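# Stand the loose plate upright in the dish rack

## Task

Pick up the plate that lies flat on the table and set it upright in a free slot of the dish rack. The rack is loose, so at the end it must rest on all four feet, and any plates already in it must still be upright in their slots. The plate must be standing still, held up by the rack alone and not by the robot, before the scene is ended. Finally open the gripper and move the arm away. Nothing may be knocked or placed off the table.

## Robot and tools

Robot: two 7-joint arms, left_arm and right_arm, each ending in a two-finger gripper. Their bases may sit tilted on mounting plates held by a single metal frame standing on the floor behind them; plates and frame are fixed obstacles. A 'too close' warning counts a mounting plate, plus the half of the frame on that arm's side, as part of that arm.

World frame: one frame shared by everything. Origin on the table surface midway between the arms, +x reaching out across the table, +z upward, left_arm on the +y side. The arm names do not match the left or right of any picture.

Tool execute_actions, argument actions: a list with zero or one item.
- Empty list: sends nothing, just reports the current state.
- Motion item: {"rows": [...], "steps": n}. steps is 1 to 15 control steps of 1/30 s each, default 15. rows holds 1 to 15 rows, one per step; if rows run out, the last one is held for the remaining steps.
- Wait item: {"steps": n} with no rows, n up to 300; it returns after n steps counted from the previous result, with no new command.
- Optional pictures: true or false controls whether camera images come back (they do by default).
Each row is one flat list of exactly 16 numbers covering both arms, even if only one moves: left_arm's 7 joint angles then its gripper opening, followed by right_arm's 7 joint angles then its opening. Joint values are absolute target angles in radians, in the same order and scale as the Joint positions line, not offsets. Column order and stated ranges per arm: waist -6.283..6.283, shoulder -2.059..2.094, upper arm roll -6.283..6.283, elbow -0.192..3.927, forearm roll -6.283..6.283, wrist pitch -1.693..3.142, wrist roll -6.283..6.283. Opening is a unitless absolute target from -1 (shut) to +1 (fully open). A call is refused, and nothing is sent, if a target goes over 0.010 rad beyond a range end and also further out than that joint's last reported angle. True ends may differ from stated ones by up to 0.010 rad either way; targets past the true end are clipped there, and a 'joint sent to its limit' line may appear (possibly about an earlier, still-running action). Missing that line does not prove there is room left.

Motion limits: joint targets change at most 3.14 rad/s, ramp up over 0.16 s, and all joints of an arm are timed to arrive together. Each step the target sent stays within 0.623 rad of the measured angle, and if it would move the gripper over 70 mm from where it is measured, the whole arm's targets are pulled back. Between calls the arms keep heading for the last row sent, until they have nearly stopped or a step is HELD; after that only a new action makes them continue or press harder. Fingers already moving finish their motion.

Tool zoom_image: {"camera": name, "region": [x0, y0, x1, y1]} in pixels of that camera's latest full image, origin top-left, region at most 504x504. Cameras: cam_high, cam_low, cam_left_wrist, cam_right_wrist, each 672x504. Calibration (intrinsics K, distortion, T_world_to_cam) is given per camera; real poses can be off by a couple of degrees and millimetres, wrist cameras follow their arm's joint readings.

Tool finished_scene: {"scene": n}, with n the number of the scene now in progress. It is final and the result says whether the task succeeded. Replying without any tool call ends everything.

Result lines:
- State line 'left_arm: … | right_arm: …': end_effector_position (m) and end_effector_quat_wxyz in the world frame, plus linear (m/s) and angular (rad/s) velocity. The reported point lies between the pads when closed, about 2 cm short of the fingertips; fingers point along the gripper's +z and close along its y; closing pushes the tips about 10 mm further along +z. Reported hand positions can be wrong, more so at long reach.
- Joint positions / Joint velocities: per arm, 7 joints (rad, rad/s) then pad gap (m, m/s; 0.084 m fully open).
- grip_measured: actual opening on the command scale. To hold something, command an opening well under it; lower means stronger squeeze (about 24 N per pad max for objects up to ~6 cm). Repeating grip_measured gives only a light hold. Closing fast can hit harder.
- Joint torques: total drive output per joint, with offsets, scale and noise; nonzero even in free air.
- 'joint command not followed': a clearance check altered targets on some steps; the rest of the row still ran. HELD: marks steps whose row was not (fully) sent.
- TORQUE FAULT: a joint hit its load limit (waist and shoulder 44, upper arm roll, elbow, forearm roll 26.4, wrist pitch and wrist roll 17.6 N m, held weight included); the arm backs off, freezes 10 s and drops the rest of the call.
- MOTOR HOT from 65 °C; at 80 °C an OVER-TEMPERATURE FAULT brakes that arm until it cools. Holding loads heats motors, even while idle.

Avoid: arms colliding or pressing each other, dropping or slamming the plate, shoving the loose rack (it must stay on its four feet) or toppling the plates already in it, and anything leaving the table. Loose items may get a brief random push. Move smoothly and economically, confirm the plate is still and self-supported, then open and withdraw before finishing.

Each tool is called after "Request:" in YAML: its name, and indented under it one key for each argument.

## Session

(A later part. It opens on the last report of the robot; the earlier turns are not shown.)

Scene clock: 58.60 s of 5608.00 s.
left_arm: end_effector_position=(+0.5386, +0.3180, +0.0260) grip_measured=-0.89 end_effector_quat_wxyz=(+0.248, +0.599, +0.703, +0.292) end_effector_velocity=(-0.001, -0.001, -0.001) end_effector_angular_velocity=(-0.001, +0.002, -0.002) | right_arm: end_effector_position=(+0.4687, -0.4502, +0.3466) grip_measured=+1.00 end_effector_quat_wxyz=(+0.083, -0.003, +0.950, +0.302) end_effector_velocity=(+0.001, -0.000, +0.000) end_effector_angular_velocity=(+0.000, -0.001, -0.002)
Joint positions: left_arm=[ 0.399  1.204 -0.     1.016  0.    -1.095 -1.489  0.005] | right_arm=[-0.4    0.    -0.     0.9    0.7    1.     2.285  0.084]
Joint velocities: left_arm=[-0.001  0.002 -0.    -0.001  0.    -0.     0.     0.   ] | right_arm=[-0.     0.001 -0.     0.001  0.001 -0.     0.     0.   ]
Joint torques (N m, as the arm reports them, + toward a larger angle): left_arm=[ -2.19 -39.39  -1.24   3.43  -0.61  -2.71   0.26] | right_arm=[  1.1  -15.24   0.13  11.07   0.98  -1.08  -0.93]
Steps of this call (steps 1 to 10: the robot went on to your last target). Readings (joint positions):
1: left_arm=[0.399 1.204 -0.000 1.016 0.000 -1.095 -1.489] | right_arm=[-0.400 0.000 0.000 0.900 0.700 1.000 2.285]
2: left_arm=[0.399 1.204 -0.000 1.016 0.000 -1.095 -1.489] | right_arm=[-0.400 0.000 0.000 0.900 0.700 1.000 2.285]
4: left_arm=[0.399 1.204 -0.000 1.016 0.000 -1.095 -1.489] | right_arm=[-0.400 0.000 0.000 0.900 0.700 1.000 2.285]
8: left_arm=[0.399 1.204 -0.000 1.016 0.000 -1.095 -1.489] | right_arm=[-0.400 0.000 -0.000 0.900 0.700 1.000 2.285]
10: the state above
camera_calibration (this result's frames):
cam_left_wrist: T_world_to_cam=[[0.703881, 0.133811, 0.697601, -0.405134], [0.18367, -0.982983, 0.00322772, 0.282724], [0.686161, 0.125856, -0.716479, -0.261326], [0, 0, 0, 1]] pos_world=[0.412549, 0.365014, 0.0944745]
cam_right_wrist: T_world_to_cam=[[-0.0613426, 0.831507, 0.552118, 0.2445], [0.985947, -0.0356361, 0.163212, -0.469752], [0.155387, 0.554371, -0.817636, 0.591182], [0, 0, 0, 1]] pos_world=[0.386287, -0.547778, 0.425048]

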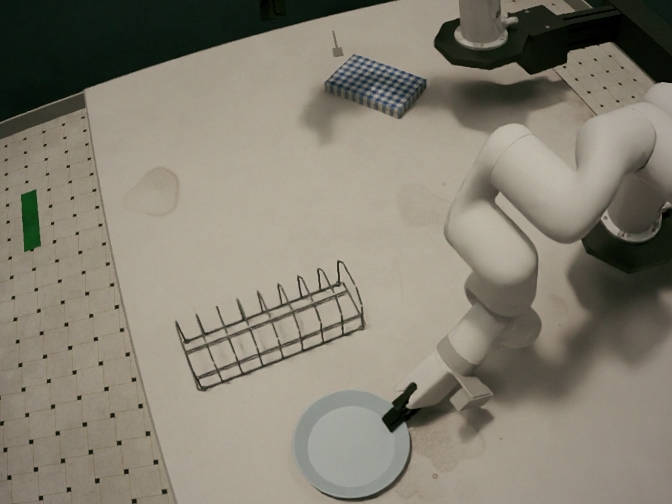

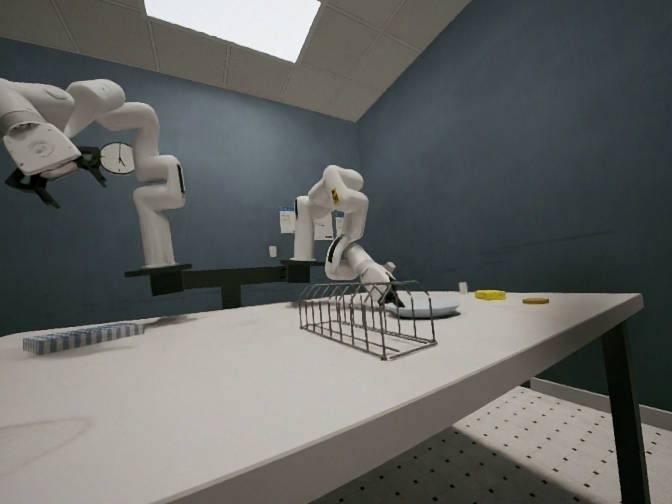

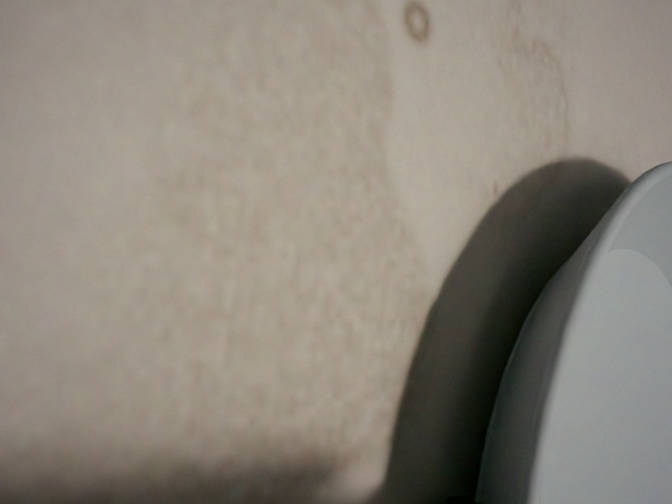

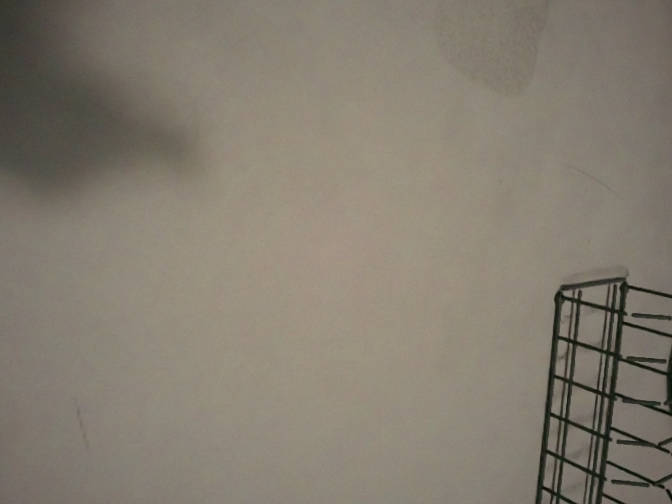

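Request:
execute_actions:
  actions:
    - {"rows": [[0.399,1.195,0,1.013,0,-1.088,-1.489,-1,-0.4,0,0,0.9,0.7,1,2.285,1],[0.399,1.179,0,1.006,0,-1.071,-1.489,-1,-0.4,0,0,0.9,0.7,1,2.285,1],[0.399,1.156,0,0.995,0,-1.044,-1.489,-1,-0.4,0,0,0.9,0.7,1,2.285,1],[0.399,1.126,0,0.981,0,-1.007,-1.489,-1,-0.4,0,0,0.9,0.7,1,2.285,1],[0.399,1.089,0,0.964,0,-0.96,-1.489,-1,-0.4,0,0,0.9,0.7,1,2.285,1],[0.399,1.052,0,0.946,0,-0.912,-1.489,-1,-0.4,0,0,0.9,0.7,1,2.285,1],[0.399,1.014,0,0.929,0,-0.865,-1.489,-1,-0.4,0,0,0.9,0.7,1,2.285,1],[0.399,0.977,0,0.911,0,-0.817,-1.489,-1,-0.4,0,0,0.9,0.7,1,2.285,1],[0.399,0.939,0,0.894,0,-0.77,-1.489,-1,-0.4,0,0,0.9,0.7,1,2.285,1],[0.399,0.901,0,0.878,0,-0.724,-1.489,-1,-0.4,0,0,0.9,0.7,1,2.285,1],[0.399,0.863,0,0.865,0,-0.677,-1.489,-1,-0.4,0,0,0.9,0.7,1,2.285,1],[0.399,0.829,0,0.855,0,-0.631,-1.489,-1,-0.4,0,0,0.9,0.7,1,2.285,1],[0.399,0.801,0,0.85,0,-0.58,-1.489,-1,-0.4,0,0,0.9,0.7,1,2.285,1],[0.399,0.777,0,0.849,0,-0.53,-1.489,-1,-0.4,0,0,0.9,0.7,1,2.285,1],[0.399,0.752,0,0.85,0,-0.479,-1.489,-1,-0.4,0,0,0.9,0.7,1,2.285,1]], "steps": 15}
  pictures: false

Request:
execute_actions:
  actions:
    - {"rows": [[0.399,0.728,0,0.852,0,-0.428,-1.489,-1,-0.4,0,0,0.9,0.7,1,2.285,1],[0.399,0.704,0,0.855,0,-0.378,-1.489,-1,-0.4,0,0,0.9,0.7,1,2.285,1],[0.399,0.68,0,0.858,0,-0.327,-1.489,-1,-0.4,0,0,0.9,0.7,1,2.285,1],[0.399,0.656,0,0.861,0,-0.276,-1.489,-1,-0.4,0,0,0.9,0.7,1,2.285,1],[0.399,0.632,0,0.864,0,-0.226,-1.489,-1,-0.4,0,0,0.9,0.7,1,2.285,1],[0.399,0.607,0,0.868,0,-0.175,-1.489,-1,-0.4,0,0,0.9,0.7,1,2.285,1],[0.399,0.583,0,0.873,0,-0.125,-1.489,-1,-0.4,0,0,0.9,0.7,1,2.285,1],[0.399,0.557,0,0.88,0,-0.074,-1.489,-1,-0.4,0,0,0.9,0.7,1,2.285,1],[0.399,0.529,0,0.889,0,-0.018,-1.489,-1,-0.4,0,0,0.9,0.7,1,2.285,1],[0.399,0.498,0,0.9,0,0.039,-1.489,-1,-0.4,0,0,0.9,0.7,1,2.285,1],[0.399,0.468,0,0.914,0,0.095,-1.489,-1,-0.4,0,0,0.9,0.7,1,2.285,1],[0.399,0.437,0,0.927,0,0.152,-1.489,-1,-0.4,0,0,0.9,0.7,1,2.285,1],[0.399,0.407,0,0.941,0,0.208,-1.489,-1,-0.4,0,0,0.9,0.7,1,2.285,1],[0.399,0.376,0,0.955,0,0.265,-1.489,-1,-0.4,0,0,0.9,0.7,1,2.285,1],[0.399,0.346,0,0.969,0,0.321,-1.489,-1,-0.4,0,0,0.9,0.7,1,2.285,1]], "steps": 15}
  pictures: false

Request:
execute_actions:
  actions:
    - {"rows": [[0.399,0.315,0,0.983,0,0.378,-1.489,-1,-0.4,0,0,0.9,0.7,1,2.285,1],[0.399,0.285,0,0.997,0,0.434,-1.475,-1,-0.4,0,0,0.9,0.7,1,2.285,1],[0.399,0.254,0,1.01,0,0.491,-1.445,-1,-0.4,0,0,0.9,0.7,1,2.285,1],[0.399,0.224,0,1.024,0,0.547,-1.4,-1,-0.4,0,0,0.9,0.7,1,2.285,1],[0.399,0.193,0,1.038,0,0.604,-1.34,-1,-0.4,0,0,0.9,0.7,1,2.285,1],[0.399,0.163,0,1.052,0,0.66,-1.27,-1,-0.4,0,0,0.9,0.7,1,2.285,1],[0.399,0.137,0,1.064,0,0.708,-1.2,-1,-0.4,0,0,0.9,0.7,1,2.285,1],[0.398,0.116,0,1.073,0,0.747,-1.13,-1,-0.4,0,0,0.9,0.7,1,2.285,1],[0.395,0.099,0,1.081,0,0.778,-1.06,-1,-0.4,0,0,0.9,0.7,1,2.285,1],[0.39,0.09,0,1.085,0,0.795,-0.99,-1,-0.4,0,0,0.9,0.7,1,2.285,1],[0.38,0.09,0,1.085,0,0.795,-0.92,-1,-0.4,0,0,0.9,0.7,1,2.285,1],[0.37,0.09,0,1.085,0,0.795,-0.85,-1,-0.4,0,0,0.9,0.7,1,2.285,1],[0.36,0.09,0,1.085,0,0.795,-0.78,-1,-0.4,0,0,0.9,0.7,1,2.285,1],[0.35,0.09,0,1.085,0,0.795,-0.71,-1,-0.4,0,0,0.9,0.7,1,2.285,1],[0.34,0.09,0,1.085,0,0.795,-0.64,-1,-0.4,0,0,0.9,0.7,1,2.285,1]], "steps": 15}
  pictures: false

Request:
execute_actions:
  actions:
    - {"rows": [[0.33,0.09,0,1.085,0,0.795,-0.57,-1,-0.4,0,0,0.9,0.7,1,2.285,1],[0.32,0.09,0,1.085,0,0.795,-0.5,-1,-0.4,0,0,0.9,0.7,1,2.285,1],[0.31,0.09,0,1.085,0,0.795,-0.43,-1,-0.4,0,0,0.9,0.7,1,2.285,1],[0.3,0.09,0,1.085,0,0.795,-0.36,-1,-0.4,0,0,0.9,0.7,1,2.285,1],[0.29,0.09,0,1.085,0,0.795,-0.29,-1,-0.4,0,0,0.9,0.7,1,2.285,1],[0.28,0.09,0,1.085,0,0.795,-0.22,-1,-0.4,0,0,0.9,0.7,1,2.285,1],[0.27,0.09,0,1.085,0,0.795,-0.15,-1,-0.4,0,0,0.9,0.7,1,2.285,1],[0.26,0.09,0,1.085,0,0.795,-0.08,-1,-0.4,0,0,0.9,0.7,1,2.285,1],[0.25,0.09,0,1.085,0,0.795,-0.01,-1,-0.4,0,0,0.9,0.7,1,2.285,1],[0.24,0.09,0,1.085,0,0.795,0.06,-1,-0.4,0,0,0.9,0.7,1,2.285,1],[0.23,0.09,0,1.085,0,0.795,0.13,-1,-0.4,0,0,0.9,0.7,1,2.285,1],[0.22,0.09,0,1.085,0,0.795,0.2,-1,-0.4,0,0,0.9,0.7,1,2.285,1],[0.21,0.09,0,1.085,0,0.795,0.27,-1,-0.4,0,0,0.9,0.7,1,2.285,1],[0.2,0.09,0,1.085,0,0.795,0.34,-1,-0.4,0,0,0.9,0.7,1,2.285,1],[0.19,0.09,0,1.085,0,0.795,0.41,-1,-0.4,0,0,0.9,0.7,1,2.285,1]], "steps": 15}
  pictures: false

Request:
execute_actions:
  actions:
    - {"rows": [[0.18,0.09,0,1.085,0,0.795,0.48,-1,-0.4,0,0,0.9,0.7,1,2.285,1],[0.17,0.09,0,1.085,0,0.795,0.55,-1,-0.4,0,0,0.9,0.7,1,2.285,1],[0.16,0.09,0,1.085,0,0.795,0.62,-1,-0.4,0,0,0.9,0.7,1,2.285,1],[0.15,0.092,0,1.083,0,0.783,0.69,-1,-0.4,0,0,0.9,0.7,1,2.285,1],[0.14,0.097,0,1.078,0,0.759,0.76,-1,-0.4,0,0,0.9,0.7,1,2.285,1],[0.13,0.104,0,1.072,0,0.723,0.83,-1,-0.4,0,0,0.9,0.7,1,2.285,1],[0.12,0.114,0,1.062,0,0.672,0.9,-1,-0.4,0,0,0.9,0.7,1,2.285,1],[0.11,0.125,0,1.053,0,0.621,0.97,-1,-0.4,0,0,0.9,0.7,1,2.285,1],[0.1,0.135,0,1.043,0,0.57,1.04,-1,-0.4,0,0,0.9,0.7,1,2.285,1],[0.09,0.145,0,1.034,0,0.52,1.1,-1,-0.4,0,0,0.9,0.7,1,2.285,1],[0.08,0.155,0,1.025,0,0.469,1.15,-1,-0.4,0,0,0.9,0.7,1,2.285,1],[0.07,0.165,0,1.015,0,0.418,1.19,-1,-0.4,0,0,0.9,0.7,1,2.285,1],[0.06,0.175,0,1.006,0,0.367,1.215,-1,-0.4,0,0,0.9,0.7,1,2.285,1],[0.05,0.185,0,0.996,0,0.317,1.232,-1,-0.4,0,0,0.9,0.7,1,2.285,1],[0.04,0.195,0,0.987,0,0.266,1.232,-1,-0.4,0,0,0.9,0.7,1,2.285,1]], "steps": 15}
  pictures: false

Request:
execute_actions:
  actions:
    - {"rows": [[0.03,0.205,0,0.977,0,0.215,1.232,-1,-0.4,0,0,0.9,0.7,1,2.285,1],[0.02,0.215,0,0.968,0,0.164,1.232,-1,-0.4,0,0,0.9,0.7,1,2.285,1],[0.01,0.225,0,0.959,0,0.114,1.232,-1,-0.4,0,0,0.9,0.7,1,2.285,1],[0,0.235,0,0.949,0,0.063,1.232,-1,-0.4,0,0,0.9,0.7,1,2.285,1],[-0.009,0.246,0,0.94,0,0.012,1.232,-1,-0.4,0,0,0.9,0.7,1,2.285,1],[-0.016,0.256,0,0.93,0,-0.039,1.232,-1,-0.4,0,0,0.9,0.7,1,2.285,1],[-0.021,0.266,0,0.921,0,-0.089,1.232,-1,-0.4,0,0,0.9,0.7,1,2.285,1],[-0.024,0.276,0,0.912,0,-0.14,1.232,-1,-0.4,0,0,0.9,0.7,1,2.285,1],[-0.024,0.286,0,0.902,0,-0.191,1.232,-1,-0.4,0,0,0.9,0.7,1,2.285,1],[-0.024,0.296,0,0.893,0,-0.241,1.232,-1,-0.4,0,0,0.9,0.7,1,2.285,1],[-0.024,0.306,0,0.883,0,-0.292,1.232,-1,-0.4,0,0,0.9,0.7,1,2.285,1],[-0.024,0.316,0,0.874,0,-0.343,1.232,-1,-0.4,0,0,0.9,0.7,1,2.285,1],[-0.024,0.327,0,0.868,0,-0.383,1.232,-1,-0.4,0,0,0.9,0.7,1,2.285,1],[-0.024,0.338,0,0.863,0,-0.412,1.232,-1,-0.4,0,0,0.9,0.7,1,2.285,1],[-0.024,0.349,0,0.861,0,-0.432,1.232,-1,-0.4,0,0,0.9,0.7,1,2.285,1]], "steps": 15}
  pictures: false

Request:
execute_actions:
  actions:
    - {"rows": [[-0.024,0.36,0,0.861,0,-0.443,1.232,-1,-0.4,0,0,0.9,0.7,1,2.285,1],[-0.024,0.37,0,0.861,0,-0.453,1.232,-1,-0.4,0,0,0.9,0.7,1,2.285,1],[-0.024,0.38,0,0.861,0,-0.463,1.232,-1,-0.4,0,0,0.9,0.7,1,2.285,1]], "steps": 15}

Request:
zoom_image:
  camera: "cam_high"
  region: [170, 180, 380, 400]

Request:
zoom_image:
  camera: "cam_low"
  region: [280, 170, 460, 370]

Scene clock: 109.97 s of 5608.00 s.
left_arm: end_effector_position=(+0.5486, +0.3231, +0.0734) grip_measured=-0.89 end_effector_quat_wxyz=(+0.188, +0.625, +0.729, +0.208) end_effector_velocity=(+0.005, +0.009, +0.148) end_effector_angular_velocity=(-0.151, +0.685, -0.043) | right_arm: end_effector_position=(+0.4687, -0.4502, +0.3466) grip_measured=+1.00 end_effector_quat_wxyz=(+0.083, -0.003, +0.950, +0.302) end_effector_velocity=(+0.000, -0.000, +0.000) end_effector_angular_velocity=(-0.001, -0.001, -0.001)
Joint positions: left_arm=[ 0.399  0.876 -0.     0.876 -0.    -0.688 -1.489  0.005] | right_arm=[-0.4    0.     0.     0.9    0.7    1.     2.285  0.084]
Joint velocities: left_arm=[-0.001 -0.96  -0.    -0.282  0.     1.38   0.001 -0.   ] | right_arm=[-0.001 -0.001  0.    -0.    -0.    -0.001  0.    -0.   ]
Joint torques (N m, as the arm reports them, + toward a larger angle): left_arm=[ -2.41 -37.78  -1.57   7.86  -0.41  -3.05   0.27] | right_arm=[  0.76 -15.09   0.05  11.1    1.1   -1.03  -0.8 ]
Steps of this call (steps 1 to 15: the robot went on to your last target; steps 16 to 100: nothing new was sent; then 47.53 s passed at rest; steps 101 to 115: all 15 steps of this action). Readings (joint positions):
101: left_arm=[0.399 1.204 0.000 1.016 -0.000 -1.095 -1.489] | right_arm=[-0.400 -0.000 0.000 0.900 0.700 1.000 2.285]
102: left_arm=[0.399 1.203 0.000 1.015 -0.000 -1.094 -1.489] | right_arm=[-0.400 0.000 -0.000 0.900 0.700 1.000 2.285]
104: left_arm=[0.399 1.190 0.000 1.009 -0.000 -1.079 -1.489] | right_arm=[-0.400 0.000 -0.000 0.900 0.700 1.000 2.285]
108: left_arm=[0.399 1.111 0.000 0.972 -0.000 -0.983 -1.489] | right_arm=[-0.400 -0.000 -0.000 0.900 0.700 1.000 2.285]
115: the state above

Scene clock: 110.47 s of 5608.00 s.
left_arm: end_effector_position=(+0.5590, +0.3306, +0.1621) grip_measured=-0.89 end_effector_quat_wxyz=(+0.093, +0.650, +0.750, +0.079) end_effector_velocity=(+0.096, +0.042, +0.354) end_effector_angular_velocity=(-0.083, +0.375, -0.021) | right_arm: end_effector_position=(+0.4687, -0.4502, +0.3466) grip_measured=+1.00 end_effector_quat_wxyz=(+0.083, -0.003, +0.950, +0.302) end_effector_velocity=(-0.001, +0.000, -0.001) end_effector_angular_velocity=(+0.001, +0.002, +0.000)
Joint positions: left_arm=[ 0.399  0.481  0.     0.912  0.     0.071 -1.489  0.005] | right_arm=[-0.4    0.    -0.     0.9    0.7    1.     2.285  0.084]
Joint velocities: left_arm=[ 0.    -0.881 -0.     0.362 -0.001  1.627  0.     0.   ] | right_arm=[-0.    -0.001 -0.    -0.003 -0.     0.    -0.    -0.   ]
Joint torques (N m, as the arm reports them, + toward a larger angle): left_arm=[ -2.25 -45.88  -1.58  17.98  -0.46  -3.03   0.25] | right_arm=[  1.1  -14.92  -0.01  11.01   1.11  -0.96  -0.77]
Steps of this call (steps 1 to 15: all 15 steps of this action). Readings (joint positions):
1: left_arm=[0.399 0.846 -0.000 0.868 -0.000 -0.641 -1.489] | right_arm=[-0.400 0.000 -0.000 0.900 0.700 1.000 2.285]
2: left_arm=[0.399 0.817 -0.000 0.862 -0.000 -0.593 -1.489] | right_arm=[-0.400 -0.000 -0.000 0.900 0.700 1.000 2.285]
4: left_arm=[0.399 0.765 -0.000 0.857 -0.000 -0.495 -1.489] | right_arm=[-0.400 -0.000 -0.000 0.900 0.700 1.000 2.285]
8: left_arm=[0.399 0.667 0.000 0.862 0.000 -0.295 -1.489] | right_arm=[-0.400 -0.000 -0.000 0.900 0.700 1.000 2.285]
15: the state above

Scene clock: 110.97 s of 5608.00 s.
left_arm: end_effector_position=(+0.5633, +0.3358, +0.3384) grip_measured=-0.89 end_effector_quat_wxyz=(+0.045, +0.824, +0.563, +0.033) end_effector_velocity=(-0.009, -0.102, +0.168) end_effector_angular_velocity=(+0.183, +0.001, -2.306) | right_arm: end_effector_position=(+0.4687, -0.4502, +0.3466) grip_measured=+1.00 end_effector_quat_wxyz=(+0.083, -0.003, +0.950, +0.302) end_effector_velocity=(-0.000, +0.000, +0.000) end_effector_angular_velocity=(-0.000, -0.000, +0.001)
Joint positions: left_arm=[ 0.386  0.114  0.002  1.076  0.     0.745 -0.989  0.005] | right_arm=[-0.4   -0.    -0.     0.9    0.7    1.     2.285  0.084]
Joint velocities: left_arm=[-0.212 -0.3    0.013  0.142 -0.     0.539  2.117 -0.   ] | right_arm=[ 0.    -0.001  0.    -0.    -0.     0.     0.     0.   ]
Joint torques (N m, as the arm reports them, + toward a larger angle): left_arm=[ -5.31 -28.37  -4.49  18.21  -0.65  -1.51   0.78] | right_arm=[  1.26 -15.05   0.02  11.19   1.19  -1.12  -0.86]
Steps of this call (steps 1 to 15: all 15 steps of this action). Readings (joint positions):
1: left_arm=[0.399 0.451 0.000 0.924 0.000 0.125 -1.489] | right_arm=[-0.400 0.000 -0.000 0.900 0.700 1.000 2.285]
2: left_arm=[0.399 0.422 -0.000 0.937 0.000 0.179 -1.489] | right_arm=[-0.400 -0.000 -0.000 0.900 0.700 1.000 2.285]
4: left_arm=[0.399 0.365 -0.000 0.963 0.000 0.283 -1.487] | right_arm=[-0.400 -0.000 0.000 0.900 0.700 1.000 2.285]
8: left_arm=[0.399 0.257 0.000 1.010 0.000 0.483 -1.401] | right_arm=[-0.400 0.000 -0.000 0.900 0.700 1.000 2.285]
15: the state above

Scene clock: 111.47 s of 5608.00 s.
left_arm: end_effector_position=(+0.5685, +0.2564, +0.3546) grip_measured=-0.89 end_effector_quat_wxyz=(+0.035, +0.998, -0.005, +0.046) end_effector_velocity=(+0.010, -0.158, +0.015) end_effector_angular_velocity=(+0.161, -0.175, -2.370) | right_arm: end_effector_position=(+0.4687, -0.4502, +0.3466) grip_measured=+1.00 end_effector_quat_wxyz=(+0.083, -0.003, +0.950, +0.302) end_effector_velocity=(-0.000, +0.001, -0.001) end_effector_angular_velocity=(-0.000, +0.001, +0.003)
Joint positions: left_arm=[ 0.238  0.091 -0.     1.085  0.     0.795  0.071  0.005] | right_arm=[-0.4    0.    -0.     0.9    0.7    1.     2.285  0.084]
Joint velocities: left_arm=[-0.299 -0.003  0.     0.003  0.001  0.003  2.088 -0.   ] | right_arm=[ 0.003  0.001  0.    -0.    -0.001 -0.001  0.001 -0.   ]
Joint torques (N m, as the arm reports them, + toward a larger angle): left_arm=[ -2.04 -38.8   -1.74  24.28  -0.73  -1.76   0.12] | right_arm=[  0.97 -15.27  -0.06  11.12   1.24  -1.09  -0.93]
Steps of this call (steps 1 to 15: all 15 steps of this action). Readings (joint positions):
1: left_arm=[0.378 0.105 0.002 1.079 0.000 0.760 -0.918] | right_arm=[-0.400 -0.000 0.000 0.900 0.700 1.000 2.285]
2: left_arm=[0.369 0.100 0.001 1.081 0.000 0.771 -0.846] | right_arm=[-0.400 0.000 0.000 0.900 0.700 1.000 2.285]
4: left_arm=[0.348 0.096 -0.001 1.082 0.000 0.784 -0.704] | right_arm=[-0.400 0.000 -0.000 0.900 0.700 1.000 2.285]
8: left_arm=[0.308 0.093 -0.001 1.082 0.000 0.793 -0.420] | right_arm=[-0.400 0.000 0.000 0.900 0.700 1.000 2.285]
15: the state above

Scene clock: 111.97 s of 5608.00 s.
left_arm: end_effector_position=(+0.6054, +0.1709, +0.3418) grip_measured=-0.89 end_effector_quat_wxyz=(-0.027, +0.826, -0.545, +0.145) end_effector_velocity=(+0.155, -0.207, -0.078) end_effector_angular_velocity=(+0.260, -1.108, -1.585) | right_arm: end_effector_position=(+0.4687, -0.4502, +0.3466) grip_measured=+1.00 end_effector_quat_wxyz=(+0.083, -0.003, +0.950, +0.302) end_effector_velocity=(+0.000, -0.000, +0.000) end_effector_angular_velocity=(+0.000, -0.000, -0.000)
Joint positions: left_arm=[ 0.087  0.15   0.     1.029 -0.     0.499  1.086  0.005] | right_arm=[-0.4   -0.    -0.     0.9    0.7    1.     2.285  0.084]
Joint velocities: left_arm=[-0.319  0.328 -0.002 -0.306  0.    -1.563  1.413  0.   ] | right_arm=[-0.     0.001  0.     0.001  0.001 -0.    -0.     0.   ]
Joint torques (N m, as the arm reports them, + toward a larger angle): left_arm=[ -3.14 -40.9   -2.56  25.01  -0.63  -1.93  -0.29] | right_arm=[  0.91 -15.    -0.02  11.15   1.05  -1.14  -0.86]
Steps of this call (steps 1 to 15: all 15 steps of this action). Readings (joint positions):
1: left_arm=[0.228 0.091 -0.000 1.085 0.000 0.795 0.141] | right_arm=[-0.400 0.000 0.000 0.900 0.700 1.000 2.285]
2: left_arm=[0.218 0.090 -0.000 1.085 0.000 0.795 0.211] | right_arm=[-0.400 -0.000 -0.000 0.900 0.700 1.000 2.285]
4: left_arm=[0.198 0.090 -0.000 1.085 0.000 0.795 0.351] | right_arm=[-0.400 0.000 0.000 0.900 0.700 1.000 2.285]
8: left_arm=[0.158 0.092 -0.000 1.083 0.000 0.782 0.632] | right_arm=[-0.400 -0.000 0.000 0.900 0.700 1.000 2.285]
15: the state above

Scene clock: 112.47 s of 5608.00 s.
left_arm: end_effector_position=(+0.6522, +0.0973, +0.3381) grip_measured=-0.89 end_effector_quat_wxyz=(-0.143, +0.711, -0.594, +0.348) end_effector_velocity=(+0.040, -0.006, +0.011) end_effector_angular_velocity=(-0.160, -0.819, +0.083) | right_arm: end_effector_position=(+0.4687, -0.4502, +0.3466) grip_measured=+1.00 end_effector_quat_wxyz=(+0.083, -0.003, +0.950, +0.302) end_effector_velocity=(-0.001, -0.000, -0.000) end_effector_angular_velocity=(+0.000, +0.001, -0.002)
Joint positions: left_arm=[-0.022  0.303  0.     0.888 -0.    -0.269  1.231  0.005] | right_arm=[-0.4   -0.    -0.     0.9    0.7    1.     2.285  0.084]
Joint velocities: left_arm=[-0.013  0.321  0.014 -0.241 -0.003 -1.4    0.007 -0.   ] | right_arm=[-0.    -0.001 -0.001 -0.002  0.001 -0.     0.    -0.   ]
Joint torques (N m, as the arm reports them, + toward a larger angle): left_arm=[ -2.73 -40.19  -2.54  20.78  -0.43  -2.89   0.1 ] | right_arm=[  0.92 -15.4    0.06  11.25   1.16  -0.91  -0.84]
Steps of this call (steps 1 to 15: all 15 steps of this action). Readings (joint positions):
1: left_arm=[0.076 0.160 0.000 1.019 -0.000 0.447 1.129] | right_arm=[-0.400 0.000 0.000 0.900 0.700 1.000 2.285]
2: left_arm=[0.066 0.171 0.000 1.009 -0.000 0.394 1.161] | right_arm=[-0.400 0.000 -0.000 0.900 0.700 1.000 2.285]
4: left_arm=[0.045 0.191 -0.000 0.990 -0.000 0.290 1.199] | right_arm=[-0.400 0.000 -0.000 0.900 0.700 1.000 2.285]
8: left_arm=[0.006 0.232 -0.000 0.953 -0.000 0.084 1.225] | right_arm=[-0.400 0.000 0.000 0.900 0.700 1.000 2.285]
15: the state above

Scene clock: 112.97 s of 5608.00 s.
left_arm: end_effector_position=(+0.6527, +0.0943, +0.3245) grip_measured=-0.89 end_effector_quat_wxyz=(-0.164, +0.698, -0.582, +0.384) end_effector_velocity=(-0.003, -0.001, -0.006) end_effector_angular_velocity=(+0.001, +0.007, -0.002) | right_arm: end_effector_position=(+0.4687, -0.4502, +0.3466) grip_measured=+1.00 end_effector_quat_wxyz=(+0.083, -0.003, +0.950, +0.302) end_effector_velocity=(+0.000, -0.001, +0.000) end_effector_angular_velocity=(-0.001, -0.000, -0.000)
Joint positions: left_arm=[-0.024  0.379  0.     0.862 -0.    -0.462  1.232  0.005] | right_arm=[-0.4    0.     0.     0.9    0.7    1.     2.285  0.084]
Joint velocities: left_arm=[-0.001  0.009 -0.    -0.007 -0.    -0.008  0.     0.   ] | right_arm=[-0.     0.    -0.     0.001 -0.001 -0.     0.    -0.   ]
Joint torques (N m, as the arm reports them, + toward a larger angle): left_arm=[ -3.07 -41.97  -2.54  19.23  -0.43  -3.48   0.15] | right_arm=[  1.16 -14.85   0.23  11.1    1.13  -1.02  -0.85]
Steps of this call (steps 1 to 15: all 15 steps of this action). Readings (joint positions):
1: left_arm=[-0.022 0.314 0.001 0.881 -0.000 -0.313 1.232] | right_arm=[-0.400 0.000 0.000 0.900 0.700 1.000 2.285]
2: left_arm=[-0.022 0.326 0.001 0.875 -0.000 -0.352 1.232] | right_arm=[-0.400 0.000 0.000 0.900 0.700 1.000 2.285]
4: left_arm=[-0.023 0.351 0.001 0.867 -0.000 -0.407 1.232] | right_arm=[-0.400 -0.000 -0.000 0.900 0.700 1.000 2.285]
8: left_arm=[-0.024 0.376 0.000 0.861 -0.000 -0.450 1.232] | right_arm=[-0.400 0.000 -0.000 0.900 0.700 1.000 2.285]
15: the state above
camera_calibration (this result's frames):
cam_left_wrist: T_world_to_cam=[[-0.675339, -0.292095, -0.677199, 0.72271], [-0.031343, 0.928764, -0.369345, 0.121865], [0.736842, -0.228208, -0.636385, -0.123331], [0, 0, 0, 1]] pos_world=[0.582769, 0.0697713, 0.455942]
cam_right_wrist: T_world_to_cam=[[-0.0613426, 0.831507, 0.552118, 0.2445], [0.985947, -0.035636, 0.163212, -0.469752], [0.155387, 0.554371, -0.817636, 0.591182], [0, 0, 0, 1]] pos_world=[0.386287, -0.547777, 0.425048]

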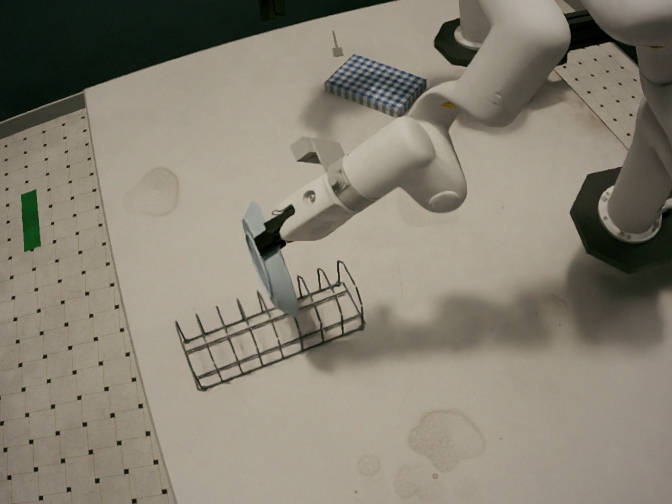

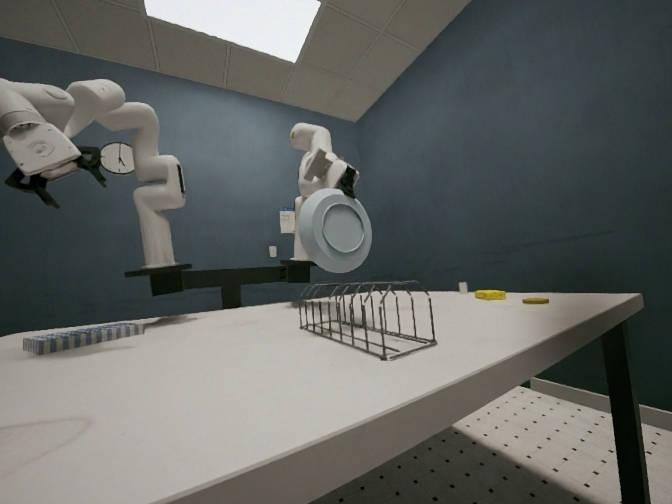

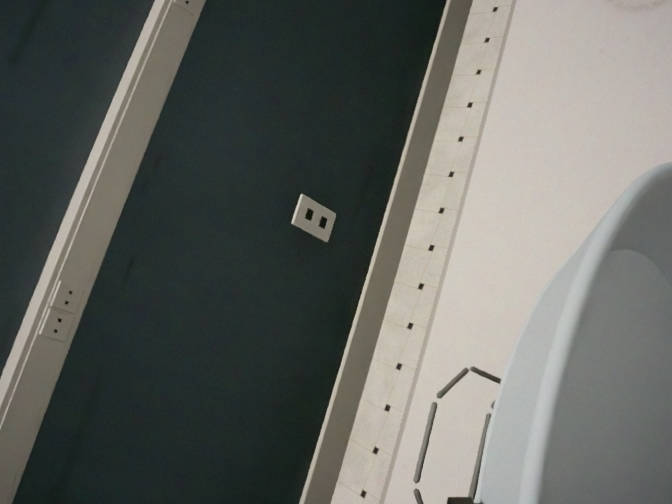

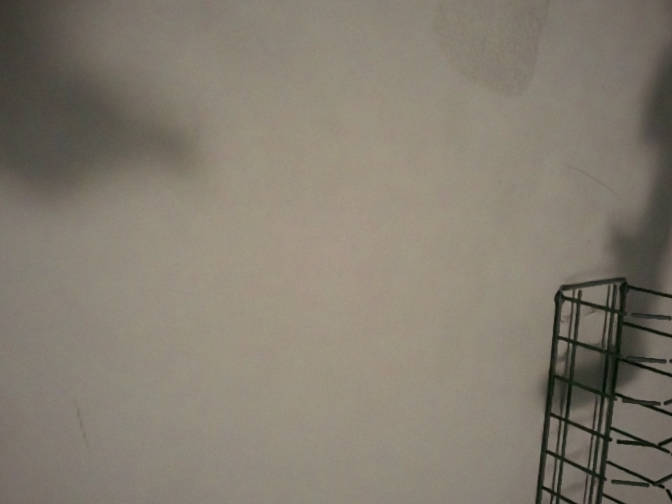

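Region (170, 180, 380, 400) of cam_high's 672x504 image, scaled by 2.291, with more detail than that image has; it fills the left 481 columns of this view, and the rest is white.

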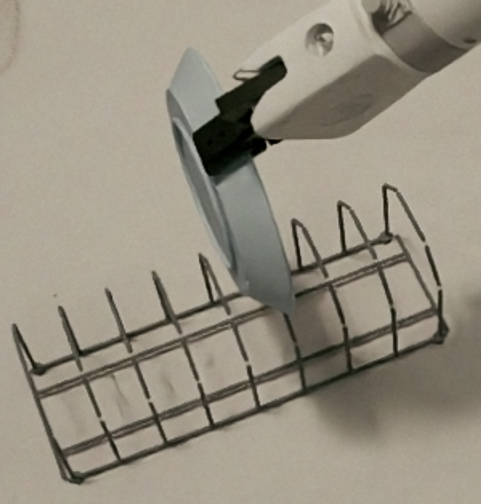

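Region (280, 170, 460, 370) of cam_low's 672x504 image, scaled by 2.520, with more detail than that image has; it fills the left 454 columns of this view, and the rest is white.

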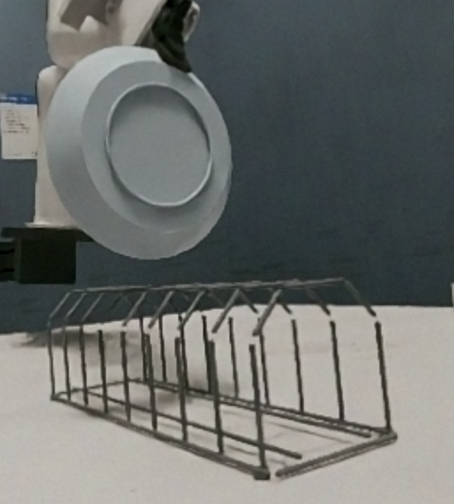

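Request:
zoom_image:
  camera: "cam_high"
  region: [230, 195, 330, 345]

Region (230, 195, 330, 345) of cam_high's 672x504 image, scaled by 3.360, with more detail than that image has.

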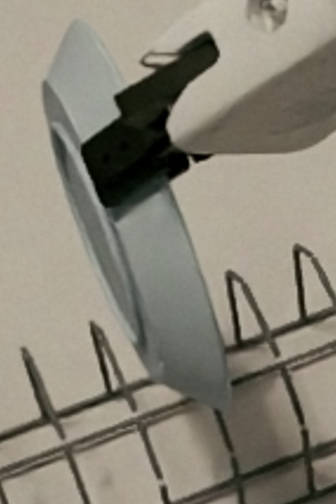

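Request:
execute_actions:
  actions:
    - {"rows": [[-0.023,0.388,0,0.87,0,-0.461,1.234,-1,-0.4,0,0,0.9,0.7,1,2.285,1],[-0.021,0.397,0,0.878,0,-0.459,1.237,-1,-0.4,0,0,0.9,0.7,1,2.285,1],[-0.021,0.407,0,0.88,0,-0.467,1.238,-1,-0.4,0,0,0.9,0.7,1,2.285,1],[-0.02,0.418,0,0.882,0,-0.476,1.238,-1,-0.4,0,0,0.9,0.7,1,2.285,1],[-0.02,0.428,0,0.884,0,-0.484,1.239,-1,-0.4,0,0,0.9,0.7,1,2.285,1],[-0.019,0.439,0,0.887,0,-0.492,1.24,-1,-0.4,0,0,0.9,0.7,1,2.285,1],[-0.019,0.449,0,0.889,0,-0.5,1.24,-1,-0.4,0,0,0.9,0.7,1,2.285,1],[-0.018,0.46,0,0.892,0,-0.508,1.241,-1,-0.4,0,0,0.9,0.7,1,2.285,1],[-0.018,0.47,0,0.895,0,-0.515,1.242,-1,-0.4,0,0,0.9,0.7,1,2.285,1],[-0.017,0.481,0,0.897,0,-0.524,1.242,-1,-0.4,0,0,0.9,0.7,1,2.285,1]], "steps": 15}
  pictures: false

Request:
execute_actions:
  actions:
    - {"steps": 5}

Request:
zoom_image:
  camera: "cam_high"
  region: [230, 240, 340, 370]

Request:
zoom_image:
  camera: "cam_low"
  region: [290, 250, 400, 330]

Scene clock: 135.87 s of 5608.00 s.
left_arm: end_effector_position=(+0.6552, +0.0947, +0.2908) grip_measured=-0.89 end_effector_quat_wxyz=(-0.165, +0.698, -0.584, +0.379) end_effector_velocity=(+0.008, +0.001, -0.006) end_effector_angular_velocity=(-0.002, -0.031, +0.006) | right_arm: end_effector_position=(+0.4687, -0.4502, +0.3466) grip_measured=+1.00 end_effector_quat_wxyz=(+0.083, -0.003, +0.950, +0.302) end_effector_velocity=(+0.000, +0.000, +0.001) end_effector_angular_velocity=(+0.000, -0.001, +0.001)
Joint positions: left_arm=[-0.017  0.477  0.     0.894 -0.    -0.519  1.242  0.005] | right_arm=[-0.4   -0.    -0.     0.9    0.7    1.     2.285  0.084]
Joint velocities: left_arm=[ 0.004  0.046  0.001  0.026 -0.    -0.052  0.004 -0.   ] | right_arm=[-0.    -0.001  0.001  0.     0.     0.    -0.    -0.   ]
Joint torques (N m, as the arm reports them, + toward a larger angle): left_arm=[ -3.3  -46.29  -2.89  19.3   -0.24  -3.99   0.17] | right_arm=[  1.1  -15.37   0.03  11.14   1.13  -1.1   -0.93]
Steps of this call (steps 1 to 15: the robot went on to your last target; steps 16 to 100: nothing new was sent; then 19.07 s passed at rest; steps 101 to 115: all 15 steps of this action). Readings (joint positions):
101: left_arm=[-0.024 0.380 -0.000 0.861 -0.000 -0.463 1.232] | right_arm=[-0.400 0.000 -0.000 0.900 0.700 1.000 2.285]
102: left_arm=[-0.024 0.381 -0.000 0.862 0.000 -0.463 1.232] | right_arm=[-0.400 -0.000 0.000 0.900 0.700 1.000 2.285]
104: left_arm=[-0.023 0.390 -0.000 0.871 0.000 -0.463 1.235] | right_arm=[-0.400 0.000 -0.000 0.900 0.700 1.000 2.285]
108: left_arm=[-0.020 0.425 0.000 0.883 -0.000 -0.483 1.238] | right_arm=[-0.400 -0.000 -0.000 0.900 0.700 1.000 2.285]
115: the state above

Scene clock: 136.03 s of 5608.00 s.
left_arm: end_effector_position=(+0.6564, +0.0944, +0.2915) grip_measured=-0.89 end_effector_quat_wxyz=(-0.166, +0.698, -0.584, +0.381) end_effector_velocity=(+0.001, +0.001, -0.001) end_effector_angular_velocity=(-0.000, -0.002, +0.002) | right_arm: end_effector_position=(+0.4687, -0.4502, +0.3466) grip_measured=+1.00 end_effector_quat_wxyz=(+0.083, -0.003, +0.950, +0.302) end_effector_velocity=(+0.000, -0.001, +0.000) end_effector_angular_velocity=(-0.002, -0.002, -0.001)
Joint positions: left_arm=[-0.017  0.48  -0.     0.897  0.    -0.524  1.242  0.005] | right_arm=[-0.4   -0.    -0.     0.9    0.7    1.     2.285  0.084]
Joint velocities: left_arm=[ 0.001  0.006  0.001  0.003  0.001 -0.006 -0.001 -0.   ] | right_arm=[-0.002 -0.     0.     0.001 -0.001 -0.001 -0.001 -0.   ]
Joint torques (N m, as the arm reports them, + toward a larger angle): left_arm=[ -3.19 -42.59  -2.69  17.69  -0.35  -3.62   0.21] | right_arm=[  0.78 -15.19  -0.08  11.13   1.13  -1.    -0.74]
Steps of this call (steps 1 to 5: the robot went on to your last target). Readings (joint positions):
1: left_arm=[-0.017 0.478 0.000 0.895 -0.000 -0.521 1.242] | right_arm=[-0.400 -0.000 0.000 0.900 0.700 1.000 2.285]
2: left_arm=[-0.017 0.479 0.000 0.896 -0.000 -0.522 1.242] | right_arm=[-0.400 -0.000 -0.000 0.900 0.700 1.000 2.285]
4: left_arm=[-0.017 0.479 -0.000 0.897 0.000 -0.523 1.242] | right_arm=[-0.400 -0.000 -0.000 0.900 0.700 1.000 2.285]
5: the state above
camera_calibration (this result's frames):
cam_left_wrist: T_world_to_cam=[[-0.676708, -0.286083, -0.678397, 0.703617], [-0.0317837, 0.931913, -0.361287, 0.107309], [0.735565, -0.222924, -0.639726, -0.145652], [0, 0, 0, 1]] pos_world=[0.586691, 0.0688205, 0.422924]
cam_right_wrist: T_world_to_cam=[[-0.0613422, 0.831507, 0.552117, 0.2445], [0.985947, -0.0356366, 0.163212, -0.469752], [0.155388, 0.55437, -0.817636, 0.591182], [0, 0, 0, 1]] pos_world=[0.386287, -0.547778, 0.425048]

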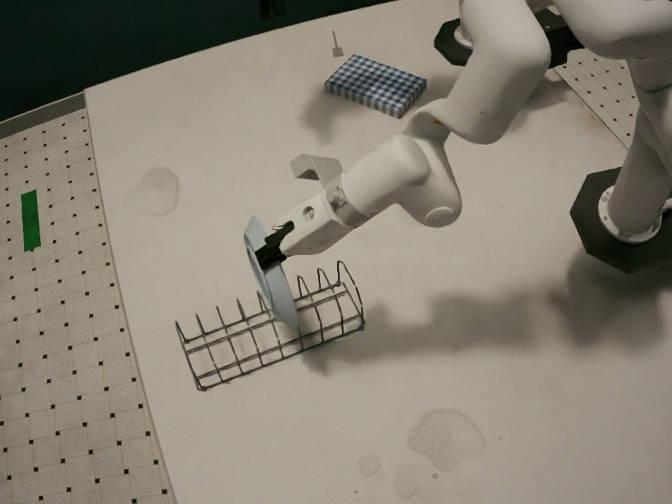

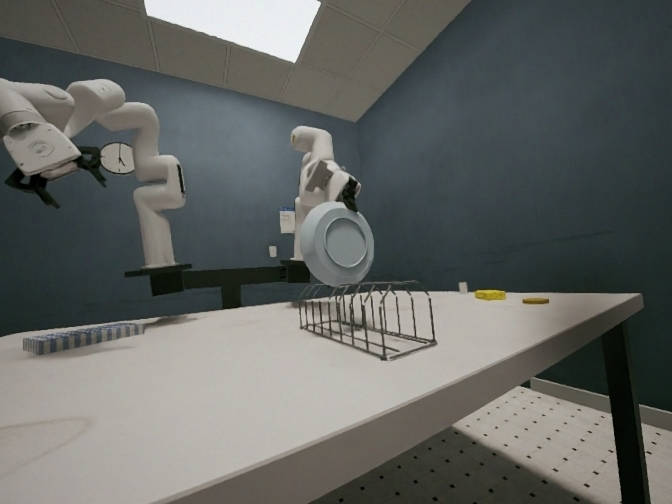

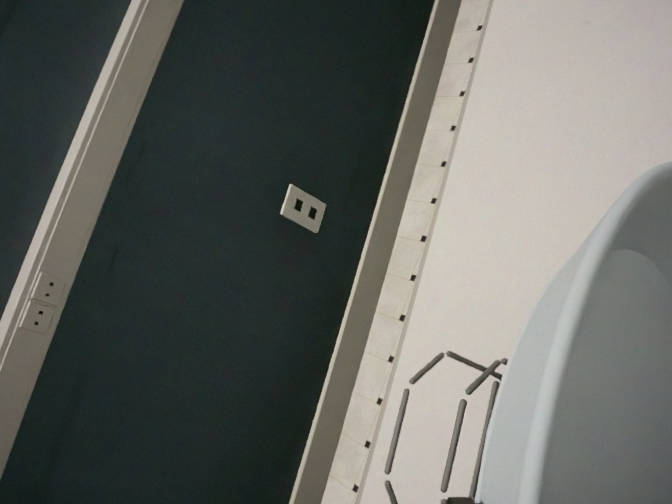

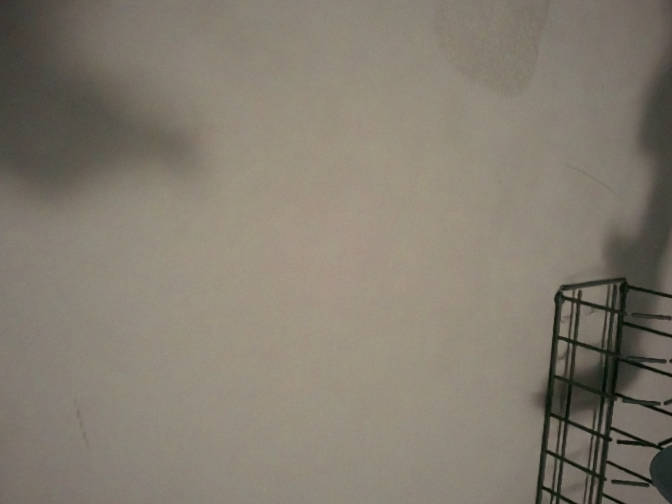

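Region (230, 240, 340, 370) of cam_high's 672x504 image, scaled by 3.877, with more detail than that image has; it fills the left 426 columns of this view, and the rest is white.

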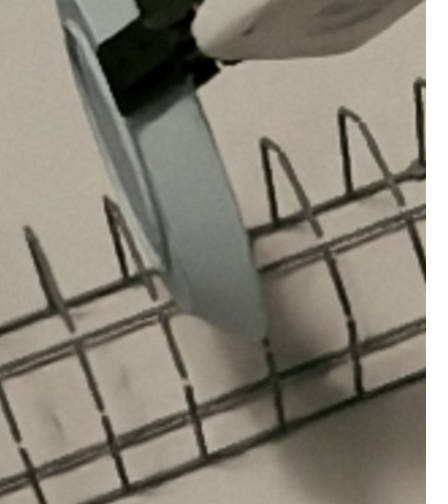

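Region (290, 250, 400, 330) of cam_low's 672x504 image, scaled by 4.582, with more detail than that image has; it fills the top 367 rows of this view, and the rest is white.

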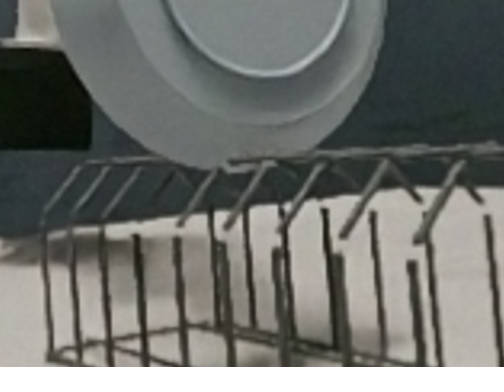

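Request:
execute_actions:
  actions: []

Scene clock: 149.53 s of 5608.00 s.
left_arm: end_effector_position=(+0.6561, +0.0945, +0.2906) grip_measured=-0.89 end_effector_quat_wxyz=(-0.166, +0.698, -0.584, +0.380) end_effector_velocity=(+0.000, +0.001, +0.000) end_effector_angular_velocity=(+0.000, -0.000, +0.001) | right_arm: end_effector_position=(+0.4687, -0.4502, +0.3466) grip_measured=+1.00 end_effector_quat_wxyz=(+0.083, -0.003, +0.950, +0.302) end_effector_velocity=(-0.001, -0.000, -0.001) end_effector_angular_velocity=(+0.001, +0.002, -0.001)
Joint positions: left_arm=[-0.017  0.481 -0.     0.897 -0.    -0.524  1.242  0.005] | right_arm=[-0.4   -0.    -0.     0.9    0.7    1.     2.285  0.084]
Joint velocities: left_arm=[-0.    -0.001  0.001 -0.     0.    -0.    -0.001 -0.   ] | right_arm=[-0.001  0.001  0.    -0.001  0.    -0.001  0.    -0.   ]
Joint torques (N m, as the arm reports them, + toward a larger angle): left_arm=[ -3.19 -43.49  -2.71  18.01  -0.4   -3.51   0.17] | right_arm=[  1.   -15.14   0.11  11.13   1.14  -0.89  -0.85]
Steps of this call (steps 1 to 15: the robot went on to your last target; steps 16 to 100: nothing new was sent; then 10.17 s passed at rest). Readings (joint positions):
1: left_arm=[-0.017 0.480 -0.000 0.897 0.000 -0.524 1.242] | right_arm=[-0.400 0.000 0.000 0.900 0.700 1.000 2.285]
2: left_arm=[-0.017 0.480 -0.000 0.897 0.000 -0.524 1.242] | right_arm=[-0.400 0.000 0.000 0.900 0.700 1.000 2.285]
4: left_arm=[-0.017 0.480 -0.000 0.897 0.000 -0.524 1.242] | right_arm=[-0.400 -0.000 0.000 0.900 0.700 1.000 2.285]
8: left_arm=[-0.017 0.481 -0.000 0.897 0.000 -0.524 1.242] | right_arm=[-0.400 0.000 -0.000 0.900 0.700 1.000 2.285]
100: the state above
All arms were judged still, so your last target was given up. Only a new action makes them travel on or press farther. Fingers that are still opening or closing keep moving.
camera_calibration (this result's frames):
cam_left_wrist: T_world_to_cam=[[-0.677587, -0.285846, -0.67762, 0.703113], [-0.0322582, 0.932041, -0.360914, 0.107067], [0.734735, -0.222692, -0.640759, -0.145135], [0, 0, 0, 1]] pos_world=[0.586509, 0.0688707, 0.422089]
cam_right_wrist: T_world_to_cam=[[-0.0613421, 0.831507, 0.552118, 0.2445], [0.985947, -0.0356366, 0.163212, -0.469752], [0.155387, 0.554371, -0.817636, 0.591182], [0, 0, 0, 1]] pos_world=[0.386286, -0.547778, 0.425048]

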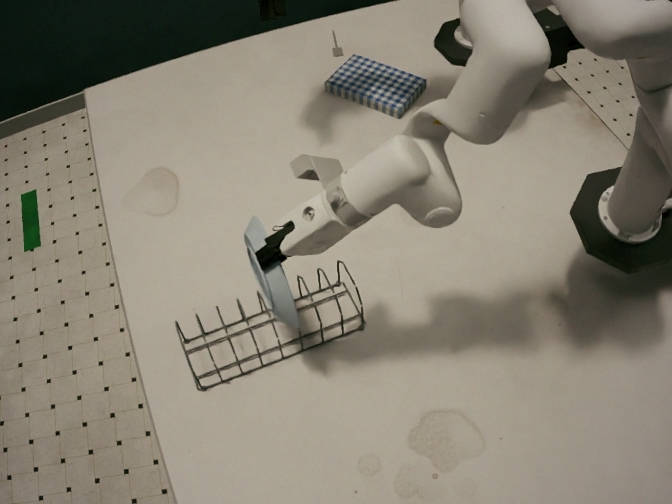

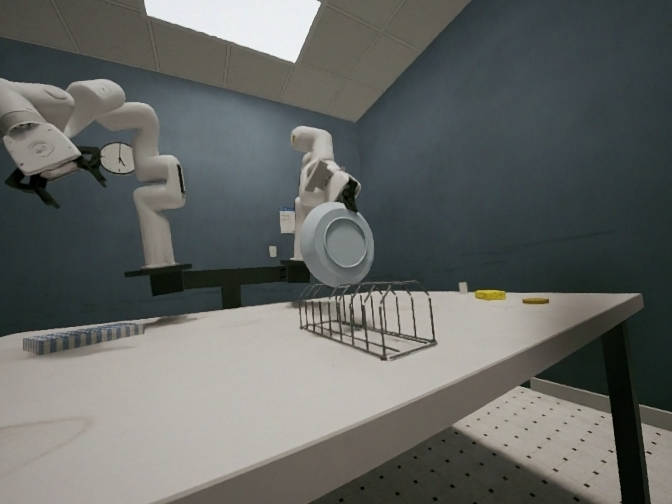

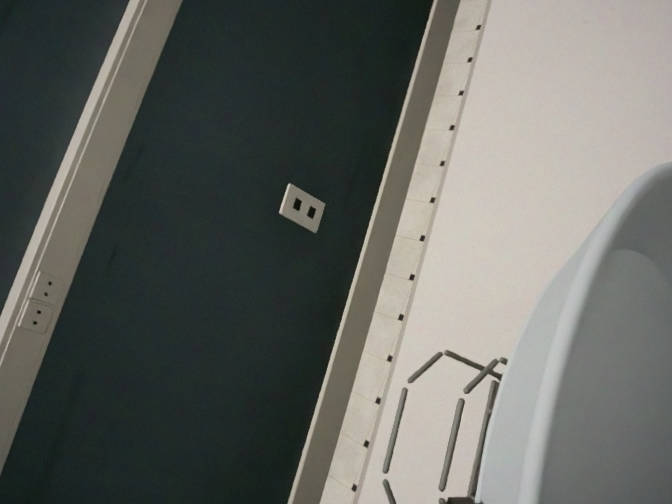

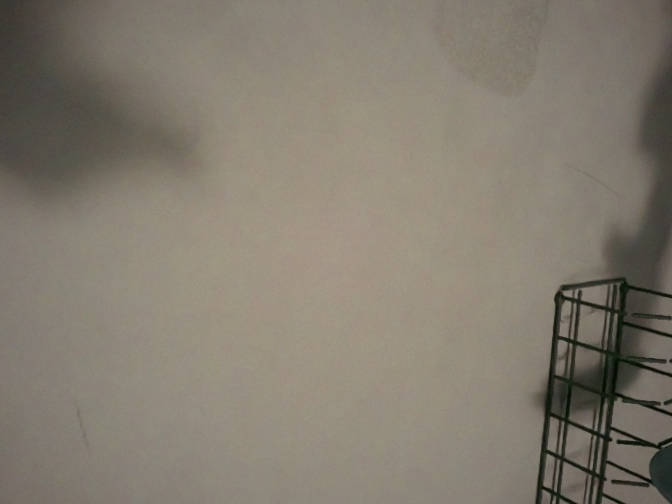

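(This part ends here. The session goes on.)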